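## Task

Grasp the white 2x2 brick and place it on top of whichever black 2x3 brick lies nearest the yellow 4x4 plate, without moving any other brick; then open the gripper and back the arm away.

## Robot and tools

Robot: one six-joint arm (Trossen wxai follower) with a two-finger parallel gripper and a wrist camera. Joints, base outward: waist, shoulder, elbow, wrist pitch, wrist yaw, wrist roll. Ranges (rad): waist -3.054 to 3.054, shoulder 0.000 to 3.142, elbow 0.000 to 2.356, wrist pitch -1.571 to 1.571, wrist yaw -1.571 to 1.571, wrist roll -3.142 to 3.142. Load limits (N m): waist 18, shoulder 22.3, elbow 22.2, wrist pitch 5.86, wrist yaw 5.84, wrist roll 5.48; a carried object adds to them. Exceeding one freezes the arm for 10 s and drops the rest of the call.

Frames. The scene frame has its origin on the table surface under the arm base, +z up, +y to the left when facing along +x. The base may sit slightly tilted. The gripper frame: fingers point along its +x, and they close and open along its y. end_effector_position is the midpoint between the finger pads, roughly 3 to 4 cm behind the tips; at long reach the reported position can be somewhat wrong.

The command row. Every motion uses a row of 7 numbers, each in [-1, 1]: dx, dy, dz, rx, ry, rz, opening. The first six are an offset, not a pose, expressed in the gripper's own axes; 1.0 equals 0.6 m for dx, dy, dz and 180 degrees for the rotation part. rx, ry, rz form a single rotation vector. The offset counts from the gripper pose printed in the most recent result that shows it; before any result in the current scene has shown it, or in the second and later calls within one reply, it counts from wherever the gripper is when the action begins. All-zero offsets therefore pull the gripper back to that reference pose; they are not a pause. The opening is absolute: +1 fully open (0.088 m), about -0.80 where empty fingers touch, anything down to -1 changes nothing further. Closing fully takes at least about 0.5 s.

Tools.
execute_actions(actions, pictures): actions holds one item or none. An empty list just reports state and pictures. An item {"rows": [...], "steps": n} runs up to 15 control steps of 1/30 s (default 15, minimum 5); each row covers one step, every row is measured from the same reference pose (not from the previous row), and the final row repeats if rows run out. An item {"steps": n} with no rows is a wait of up to 300 steps counted from the previous result, so thinking time is included. The last 5 steps of an action are held over and run while the next reply is being written. pictures: true adds camera images. A refused call moves nothing.
move(target, speed): target is one 7-number row as above; the gripper follows a straight path to it lasting 0.5 to 10 s (cut off at 10 s). speed is in m/s, 0.002 to 0.5, default 0.25; rotation is capped at twice that in rad/s. The opening value is sent when the move starts. The path ignores obstacles; the arm lags, may wander and can exceed speed near full stretch. Faster contact and targets set deeper past a surface press harder. The result adds a 'move:' line with the ending (done = settled near target; or off_target, moving, held, fault), which limits acted (paced = pose clipped; held = some steps blocked, after which the arm may jump fast) and the distance left to target. Pictures are included.
wait(seconds): 0 to 10 s, nothing new sent; returns pictures.
zoom_image(camera, region): camera is cam_high or cam_wrist (each 672x504); region [x0, y0, x1, y1] in pixels from the top-left, at most 504 by 504.
read_manual(section): licence texts only.
finished_scene(scene): pass the current scene's number to end and grade it; irreversible. Replying with no tool call ends everything.

Results. The state line gives end_effector_position (m), end_effector_quat_wxyz and velocities (m/s, rad/s) in the scene frame. Joint positions and Joint velocities list the six joints (rad, rad/s) then the finger-pad gap (m, m/s). grip_measured is the actual opening on the command scale. 'Hand target' (only when nothing is held over) is the pose the controller is currently heading to. 'pose unreachable' and HELD mark steps where the clearance check altered or blocked the command; the base mount counts as arm for that check. MOTOR HOT appears from 50 °C; at 95 °C an OVER-TEMPERATURE FAULT pauses the arm, and if it stays hot for 30 to 60 s the arm loses power and falls.

Behaviour to expect. Each step the command is clipped to within 70 mm and 16 degrees of the measured pose, and position wins over orientation. After an action ends the arm only continues to the last clipped pose, so long moves need follow-ups; check the printed pose and orientation each time and correct tilt. Friction can stop the arm short, especially at long reach, and tiny moves may not happen. A stopped arm keeps pushing until commanded otherwise.

Gripping: to hold, command an opening well below grip_measured; a bigger gap squeezes harder (about 34 N per pad max). Readings may be off by roughly 1 mm. Closing fast can overshoot force and even pop the fingers open.

Avoid: knocking anything off the table (fails the task), dropping or slipping the brick, slamming or pushing hard, bumping other bricks, and long holding that overheats motors. Loose objects may occasionally get nudged by something external. Approach from above, descend slowly, close, lift, carry, lower gently, open, then lift away.

Each tool is called after ">>>" as name(argument=value, ...), one argument or row to a line, values as JSON.

## Session

>>> execute_actions(
  actions=[],
)

Scene clock: 0.00 s of 4185.00 s.
end_effector_position=(+0.1471, -0.1806, +0.3344) grip_measured=+0.851 end_effector_quat_wxyz=(+0.763, -0.291, +0.324, -0.477) end_effector_velocity=(-0.000, +0.001, +0.001) end_effector_angular_velocity=(-0.006, +0.016, +0.005)
Joint positions: [-1.918  1.006  0.071  0.462 -0.855 -0.221  0.081]
Joint velocities: [-0.007 -0.002  0.002 -0.007 -0.007 -0.022 -0.   ]
Heat: hottest shoulder 26 °C (+0.0 °C/min).
Hand target: +0.147, -0.181, +0.334; +0.763, -0.291, +0.324, -0.477

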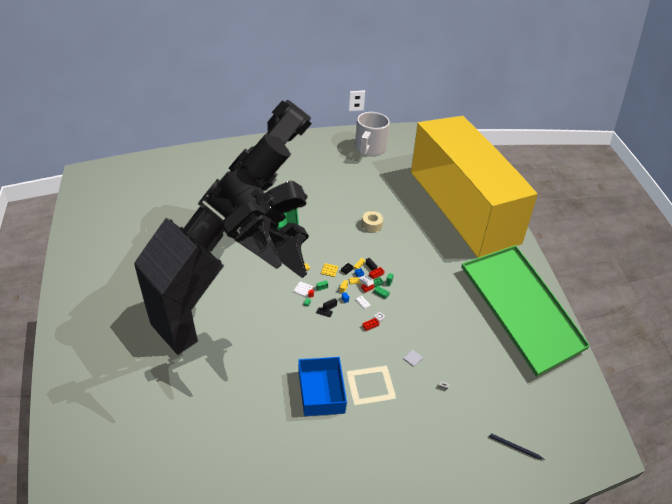

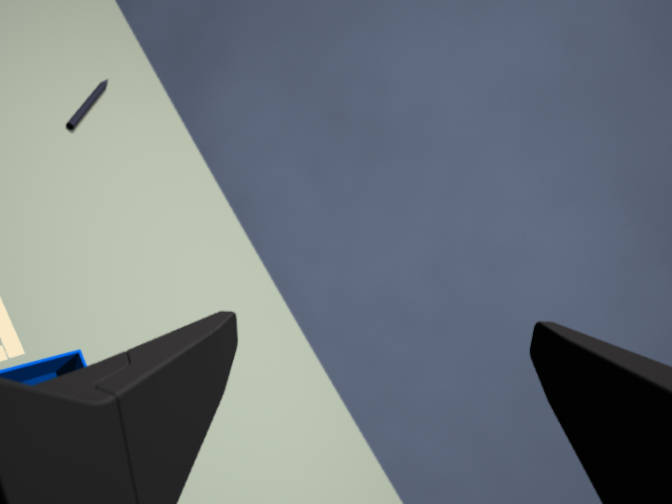

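>>> zoom_image(
  camera="cam_high",
  region=[270, 230, 430, 350],
)

Region (270, 230, 430, 350) of cam_high's 672x504 image, scaled by 3.150, with more detail than that image has; it fills the top 378 rows of this view, and the rest is white.

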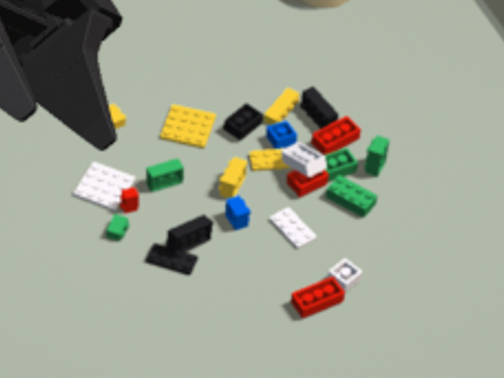

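>>> move(
  target=[0.008,0.22,0.057,0,0.274,0.332,0.85],
)

Scene clock: 3.60 s of 4185.00 s.
end_effector_position=(+0.2442, -0.1298, +0.2533) grip_measured=+0.850 end_effector_quat_wxyz=(+0.695, +0.122, +0.698, -0.120) end_effector_velocity=(-0.000, +0.002, +0.001) end_effector_angular_velocity=(+0.009, +0.006, +0.007)
Joint positions: [-1.423  1.695  1.102 -1.468 -0.904 -1.248  0.081]
Joint velocities: [-0.002  0.002  0.007 -0.022  0.007 -0.022 -0.   ]
Heat: hottest shoulder 26 °C (+0.0 °C/min).
Hand target: +0.245, -0.131, +0.254; +0.695, +0.120, +0.699, -0.118
Off the commanded pose: 0.003 m, 0 deg.
Kept back: nothing.
move: done

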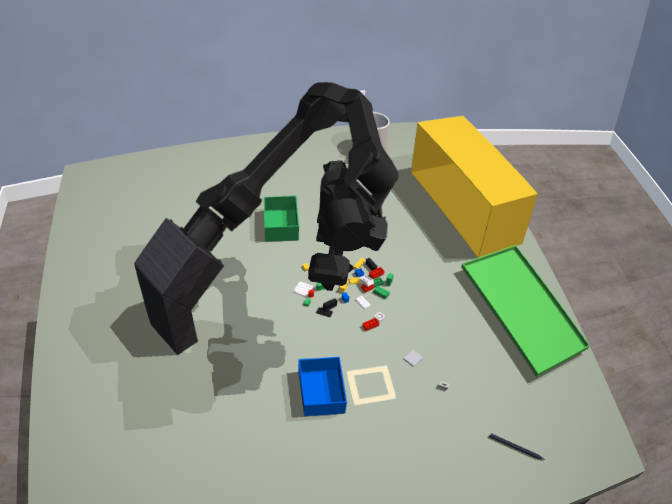

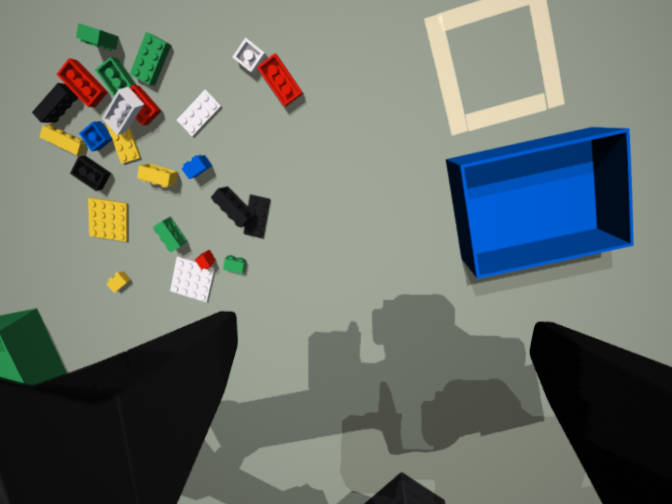

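>>> move(
  target=[0.22,0.113,0.11,0,0,0,-0.2],
)

Scene clock: 5.17 s of 4185.00 s.
end_effector_position=(+0.3313, -0.0892, +0.1211) grip_measured=-0.200 end_effector_quat_wxyz=(+0.696, +0.122, +0.697, -0.120) end_effector_velocity=(+0.001, -0.001, -0.000) end_effector_angular_velocity=(-0.022, +0.000, +0.004)
Joint positions: [-0.789  1.491  0.935 -0.61  -0.937 -0.165  0.029]
Joint velocities: [ 0.007 -0.012 -0.007  0.022  0.022  0.022 -0.   ]
Heat: hottest shoulder 26 °C (+0.0 °C/min).
Hand target: +0.331, -0.088, +0.121; +0.697, +0.121, +0.697, -0.121
Off the commanded pose: 0.003 m, 0 deg.
Kept back: nothing.
move: done

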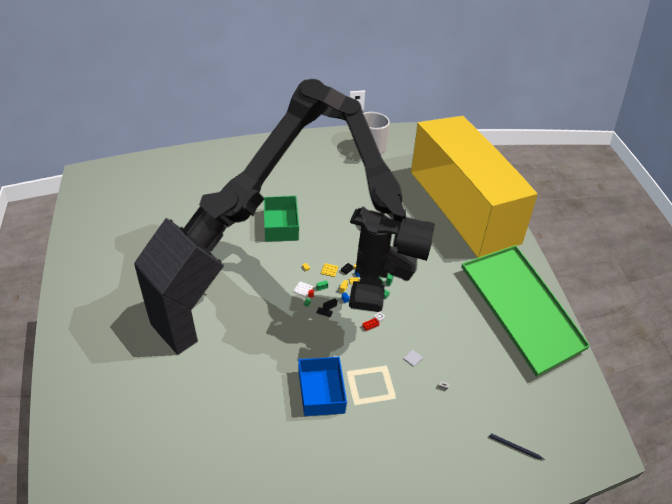

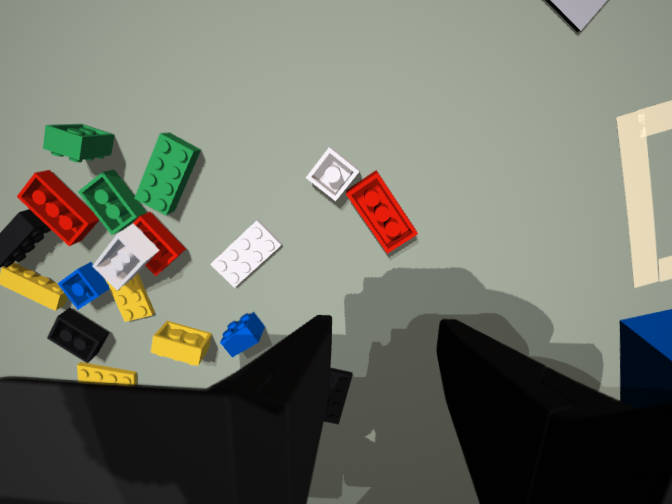

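>>> move(
  target=[0.08,0.033,0.053,-0.3,0,0,-0.2],
  speed=0.4,
)

Scene clock: 7.30 s of 4185.00 s.
end_effector_position=(+0.3663, -0.0798, +0.0739) grip_measured=-0.200 end_effector_quat_wxyz=(+0.677, -0.205, +0.676, +0.208) end_effector_velocity=(-0.001, +0.001, +0.001) end_effector_angular_velocity=(+0.007, +0.002, +0.000)
Joint positions: [-0.611  1.573  0.999 -0.396 -0.852 -0.85   0.029]
Joint velocities: [-0.002 -0.002 -0.002 -0.007 -0.007 -0.007 -0.   ]
Heat: hottest shoulder 27 °C (+8.2 °C/min).
Hand target: +0.368, -0.081, +0.073; +0.676, -0.208, +0.675, +0.209
Off the commanded pose: 0.002 m, 0 deg.
Kept back: nothing.
move: done

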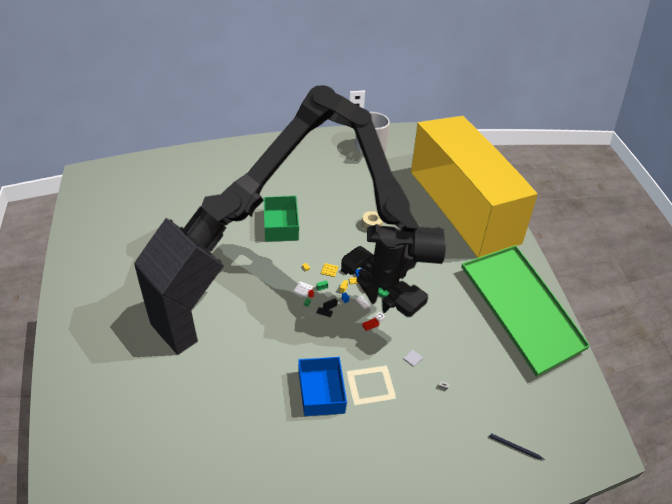

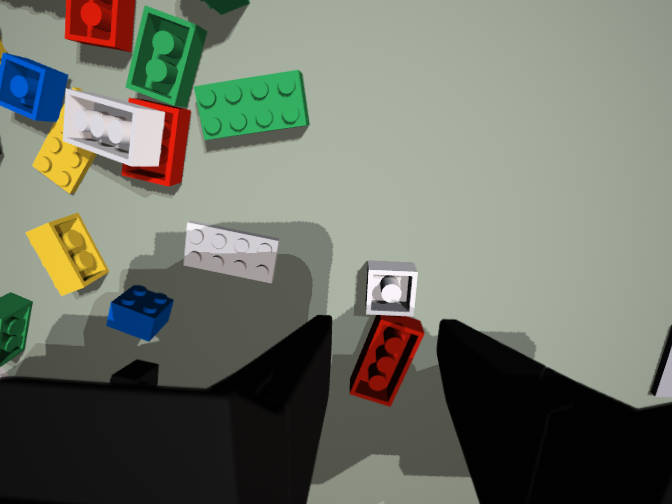

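>>> move(
  target=[0.04,-0.002,0.004,0,0,0,-0.25],
  speed=0.08,
)

Scene clock: 8.30 s of 4185.00 s.
end_effector_position=(+0.3724, -0.0777, +0.0522) grip_measured=-0.250 end_effector_quat_wxyz=(+0.678, -0.209, +0.672, +0.210) end_effector_velocity=(+0.001, -0.002, +0.001) end_effector_angular_velocity=(-0.010, -0.005, +0.011)
Joint positions: [-0.551  1.614  0.999 -0.29  -0.818 -0.779  0.027]
Joint velocities: [-0.002 -0.002 -0.002  0.007  0.007 -0.007  0.   ]
Heat: hottest shoulder 27 °C (+7.2 °C/min).
Hand target: +0.369, -0.079, +0.050; +0.677, -0.205, +0.676, +0.208
Off the commanded pose: 0.004 m, 1 deg.
Kept back: nothing.
move: done

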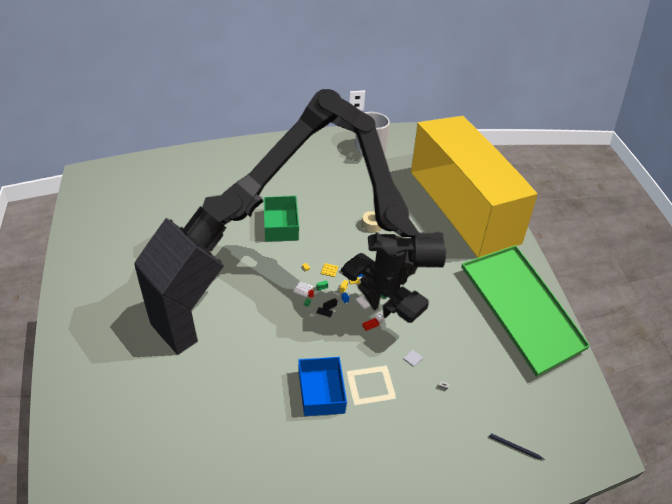

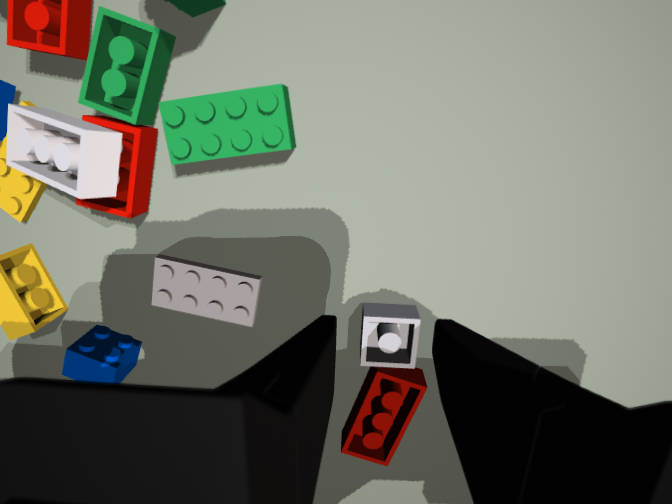

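>>> move(
  target=[0.019,0,-0.002,0,0,0,-0.2],
  speed=0.04,
)

Scene clock: 9.27 s of 4185.00 s.
end_effector_position=(+0.3750, -0.0770, +0.0431) grip_measured=-0.200 end_effector_quat_wxyz=(+0.680, -0.213, +0.668, +0.212) end_effector_velocity=(+0.003, +0.002, -0.000) end_effector_angular_velocity=(+0.007, -0.015, +0.010)
Joint positions: [-0.528  1.632  0.997 -0.239 -0.805 -0.754  0.029]
Joint velocities: [ 0.002 -0.002 -0.002  0.022 -0.007  0.007 -0.   ]
Heat: hottest shoulder 27 °C (+6.5 °C/min).
Hand target: +0.371, -0.078, +0.041; +0.679, -0.209, +0.672, +0.210
Off the commanded pose: 0.004 m, 1 deg.
Kept back: nothing.
move: done

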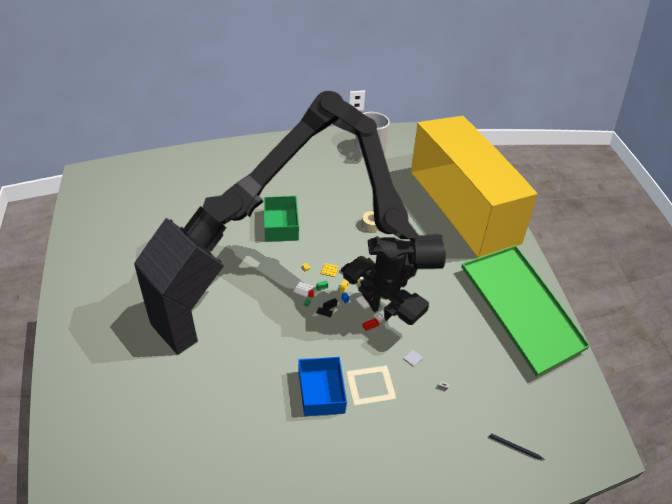

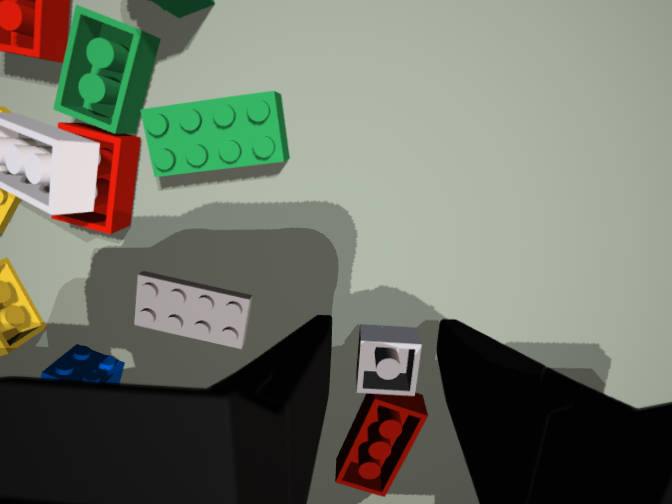

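>>> move(
  target=[0.01,0,-0.006,0,0,0,-0.2],
  speed=0.03,
)

>>> move(
  target=[0,0,0,0,0,0,-0.6],
)

>>> move(
  target=[-0.12,0.1,0,0,0,0,-0.6],
  speed=0.15,
)

Scene clock: 10.23 s of 4185.00 s.
end_effector_position=(+0.3754, -0.0776, +0.0392) grip_measured=-0.200 end_effector_quat_wxyz=(+0.682, -0.217, +0.665, +0.215) end_effector_velocity=(+0.001, +0.002, -0.000) end_effector_angular_velocity=(+0.008, -0.005, -0.001)
Joint positions: [-0.52   1.641  0.991 -0.208 -0.802 -0.748  0.029]
Joint velocities: [ 0.002 -0.002 -0.002  0.007 -0.007  0.007 -0.   ]
Heat: hottest shoulder 27 °C (+5.9 °C/min).
Hand target: +0.372, -0.079, +0.037; +0.680, -0.213, +0.669, +0.213
Off the commanded pose: 0.004 m, 1 deg.
Kept back: nothing.
move: done

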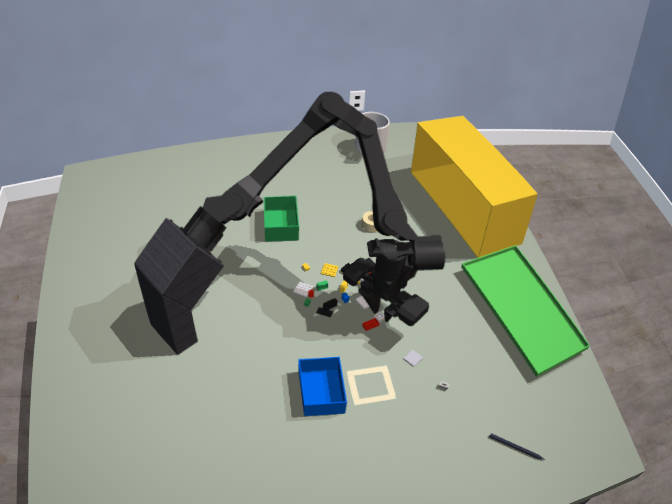

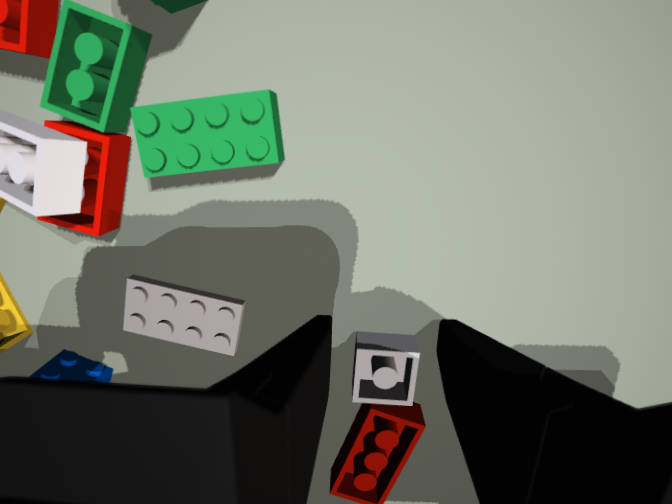

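Scene clock: 10.73 s of 4185.00 s.
end_effector_position=(+0.3754, -0.0776, +0.0392) grip_measured=-0.490 end_effector_quat_wxyz=(+0.682, -0.217, +0.665, +0.215) end_effector_velocity=(+0.002, +0.003, +0.001) end_effector_angular_velocity=(+0.008, -0.008, +0.003)
Joint positions: [-0.52   1.641  0.991 -0.208 -0.802 -0.748  0.015]
Joint velocities: [ 0.002 -0.007 -0.002  0.007 -0.007  0.007 -0.   ]
Heat: hottest shoulder 27 °C (+5.6 °C/min).
Hand target: +0.375, -0.078, +0.039; +0.682, -0.217, +0.665, +0.215
Off the commanded pose: 0.000 m, 0 deg.
Kept back: nothing.
move: done

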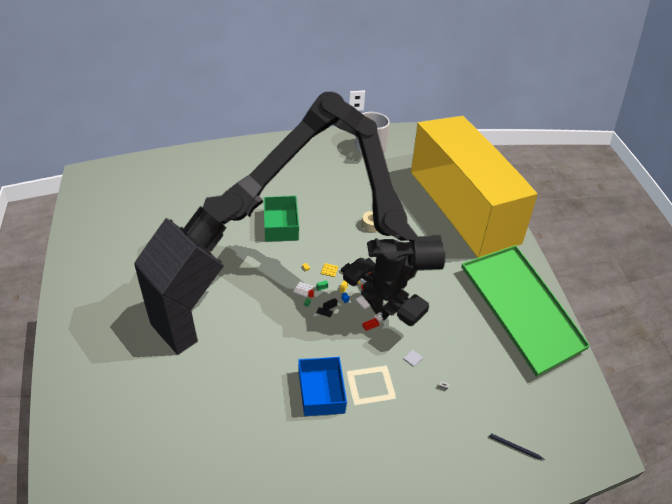

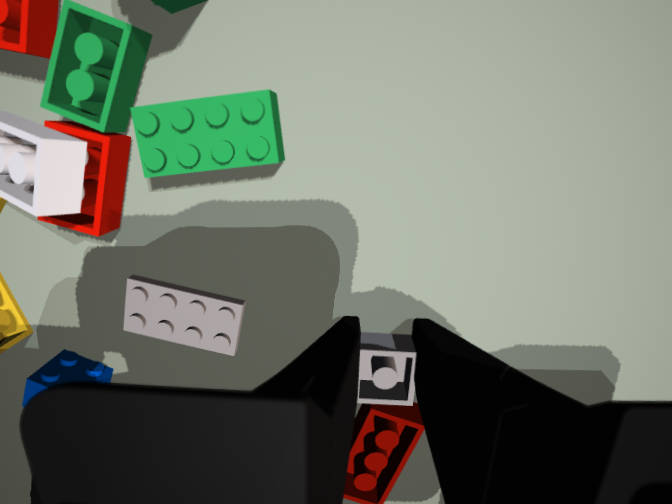

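Scene clock: 11.87 s of 4185.00 s.
end_effector_position=(+0.3405, -0.0299, +0.1095) grip_measured=-0.491 end_effector_quat_wxyz=(+0.681, -0.216, +0.666, +0.215) end_effector_velocity=(-0.003, +0.001, +0.002) end_effector_angular_velocity=(+0.005, +0.006, -0.009)
Joint positions: [-0.61   1.288  0.841 -0.493 -0.858 -0.854  0.015]
Joint velocities: [-0.007 -0.007 -0.002 -0.022 -0.007 -0.007  0.   ]
Heat: hottest shoulder 27 °C (+5.1 °C/min).
Hand target: +0.339, -0.029, +0.111; +0.682, -0.217, +0.665, +0.215
Off the commanded pose: 0.002 m, 0 deg.
Kept back: nothing.
move: done

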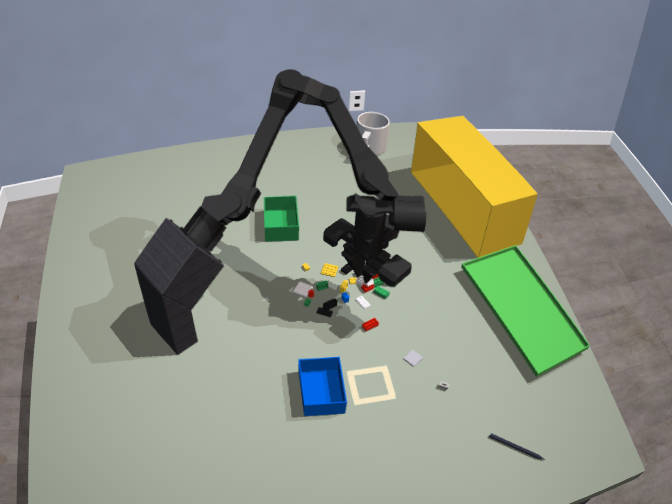

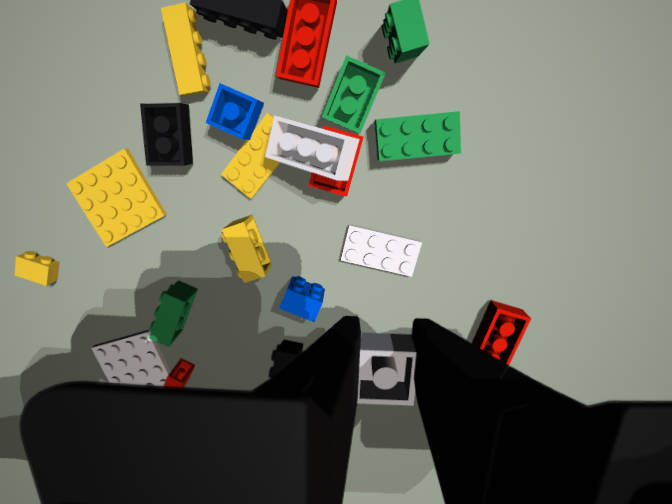

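>>> move(
  target=[0.05,0.152,0.1,0,0,0,-0.6],
  speed=0.2,
)

Scene clock: 13.13 s of 4185.00 s.
end_effector_position=(+0.3381, +0.0789, +0.0792) grip_measured=-0.491 end_effector_quat_wxyz=(+0.680, -0.215, +0.667, +0.215) end_effector_velocity=(-0.003, +0.001, -0.000) end_effector_angular_velocity=(+0.008, +0.009, -0.009)
Joint positions: [-0.127  1.068  0.782 -0.368 -0.514 -0.41   0.015]
Joint velocities: [ 0.002 -0.002 -0.002 -0.007 -0.007  0.007 -0.   ]
Heat: hottest shoulder 27 °C (+4.6 °C/min).
Hand target: +0.338, +0.080, +0.080; +0.682, -0.216, +0.665, +0.215
Off the commanded pose: 0.002 m, 0 deg.
Kept back: nothing.
move: done

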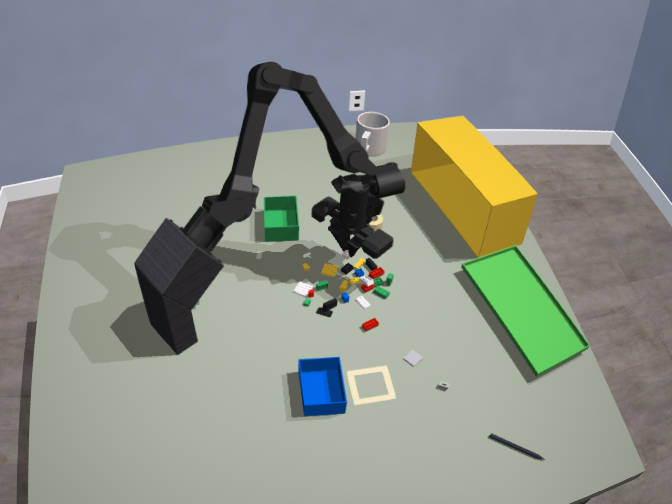

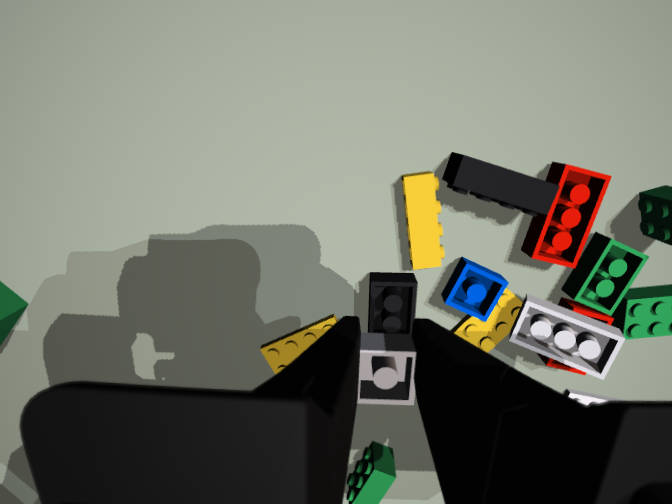

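>>> move(
  target=[0.035,-0.003,0.002,0,0,0,-0.6],
  speed=0.06,
)

Scene clock: 14.13 s of 4185.00 s.
end_effector_position=(+0.3430, +0.0797, +0.0608) grip_measured=-0.491 end_effector_quat_wxyz=(+0.683, -0.217, +0.663, +0.217) end_effector_velocity=(-0.000, +0.003, -0.002) end_effector_angular_velocity=(+0.015, -0.006, +0.017)
Joint positions: [-0.086  1.133  0.782 -0.279 -0.482 -0.382  0.015]
Joint velocities: [ 0.007  0.002 -0.007  0.022 -0.007 -0.007 -0.   ]
Heat: hottest shoulder 27 °C (+4.2 °C/min).
Hand target: +0.340, +0.078, +0.058; +0.680, -0.215, +0.667, +0.215
Off the commanded pose: 0.004 m, 1 deg.
Kept back: nothing.
move: done

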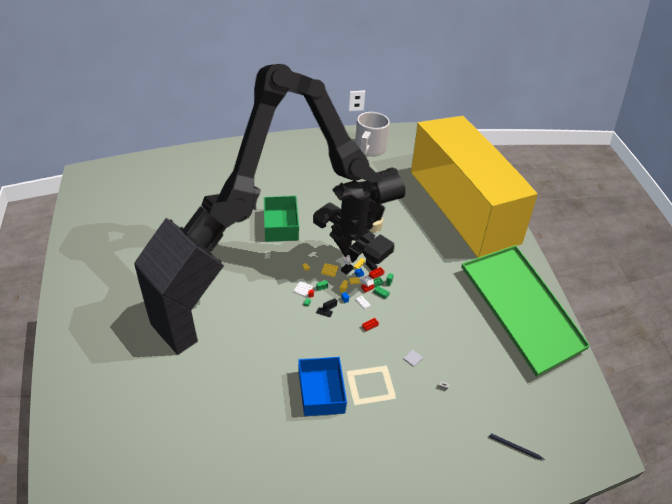

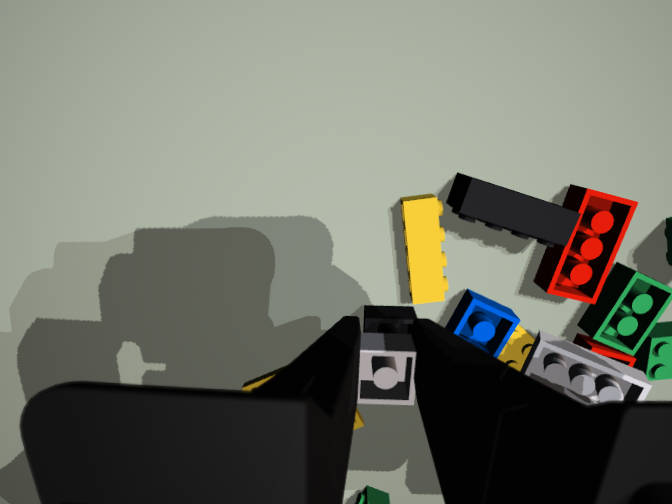

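>>> move(
  target=[0.02,0,-0.007,0,0,0,-0.6],
  speed=0.03,
)

>>> move(
  target=[0,0,0,0,0,0,-0.3],
)

>>> move(
  target=[-0.15,0,-0.03,0,0,0,-0.3],
  speed=0.15,
)

Scene clock: 15.10 s of 4185.00 s.
end_effector_position=(+0.3434, +0.0790, +0.0515) grip_measured=-0.491 end_effector_quat_wxyz=(+0.686, -0.220, +0.658, +0.219) end_effector_velocity=(+0.001, +0.000, +0.000) end_effector_angular_velocity=(-0.004, -0.007, +0.012)
Joint positions: [-0.07   1.161  0.768 -0.22  -0.468 -0.373  0.015]
Joint velocities: [ 0.002 -0.002 -0.002  0.007  0.007 -0.007 -0.   ]
Heat: hottest shoulder 27 °C (+4.0 °C/min).
Hand target: +0.340, +0.077, +0.049; +0.683, -0.217, +0.663, +0.217
Off the commanded pose: 0.005 m, 1 deg.
Kept back: nothing.
move: done

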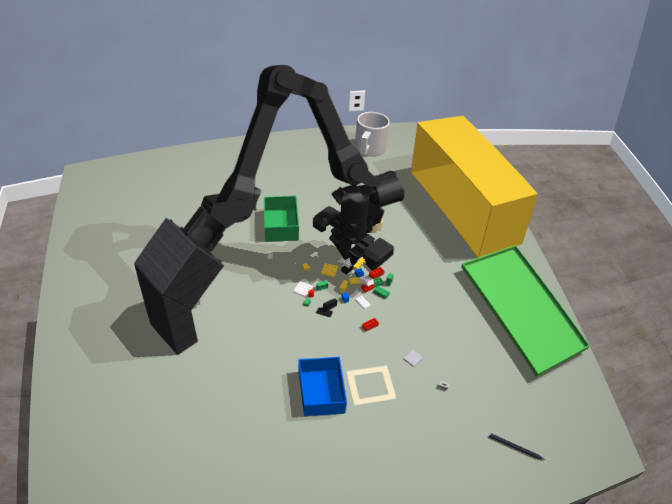

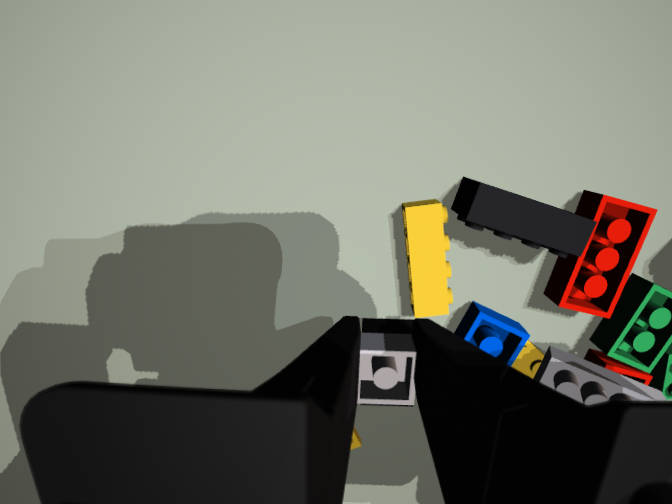

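Scene clock: 15.63 s of 4185.00 s.
end_effector_position=(+0.3434, +0.0790, +0.0515) grip_measured=-0.301 end_effector_quat_wxyz=(+0.686, -0.220, +0.658, +0.219) end_effector_velocity=(+0.000, +0.003, +0.001) end_effector_angular_velocity=(+0.021, -0.002, +0.010)
Joint positions: [-0.07   1.161  0.768 -0.22  -0.468 -0.373  0.024]
Joint velocities: [-0.002 -0.002 -0.002  0.007 -0.022 -0.007  0.   ]
Heat: hottest shoulder 27 °C (+3.8 °C/min).
Hand target: +0.343, +0.079, +0.051; +0.686, -0.220, +0.658, +0.219
Off the commanded pose: 0.000 m, 0 deg.
Kept back: nothing.
move: done

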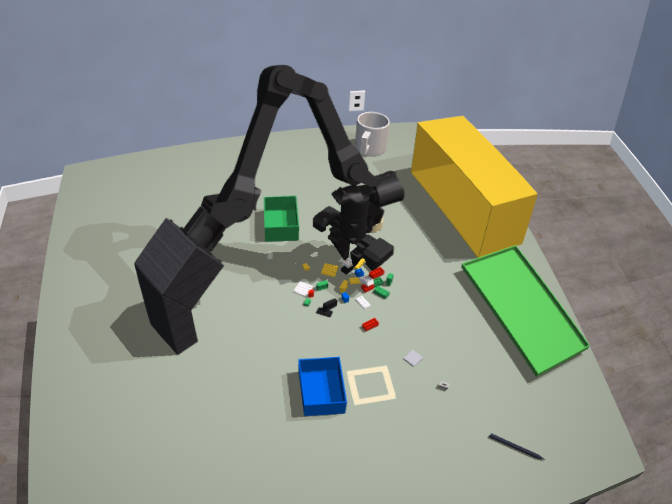

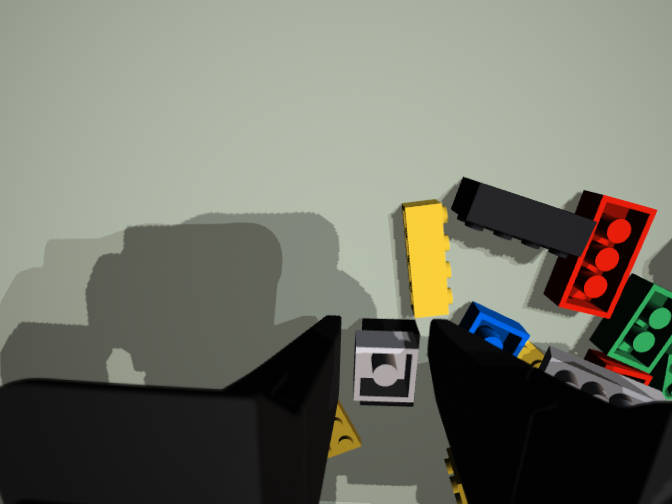

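Scene clock: 16.73 s of 4185.00 s.
end_effector_position=(+0.3221, +0.0648, +0.1376) grip_measured=-0.300 end_effector_quat_wxyz=(+0.682, -0.215, +0.664, +0.217) end_effector_velocity=(+0.003, +0.002, +0.002) end_effector_angular_velocity=(+0.017, -0.012, +0.012)
Joint positions: [-0.376  0.902  0.787 -0.645 -0.708 -0.605  0.024]
Joint velocities: [-0.007 -0.002  0.002  0.007 -0.022 -0.007 -0.   ]
Heat: hottest shoulder 28 °C (+7.2 °C/min).
Hand target: +0.326, +0.067, +0.141; +0.685, -0.220, +0.659, +0.219
Off the commanded pose: 0.005 m, 1 deg.
Kept back: nothing.
move: done

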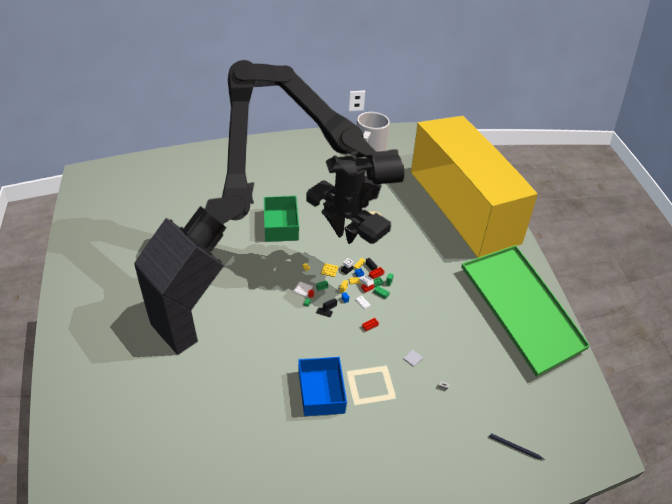

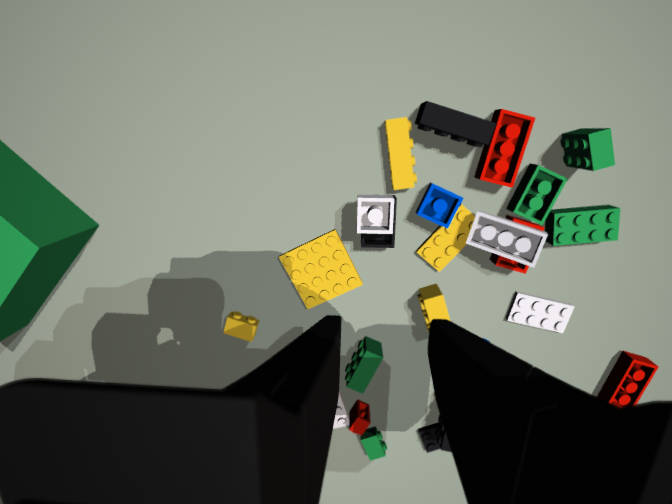

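>>> finished_scene(
  scene=1,
)

The scene is finished: the task was done.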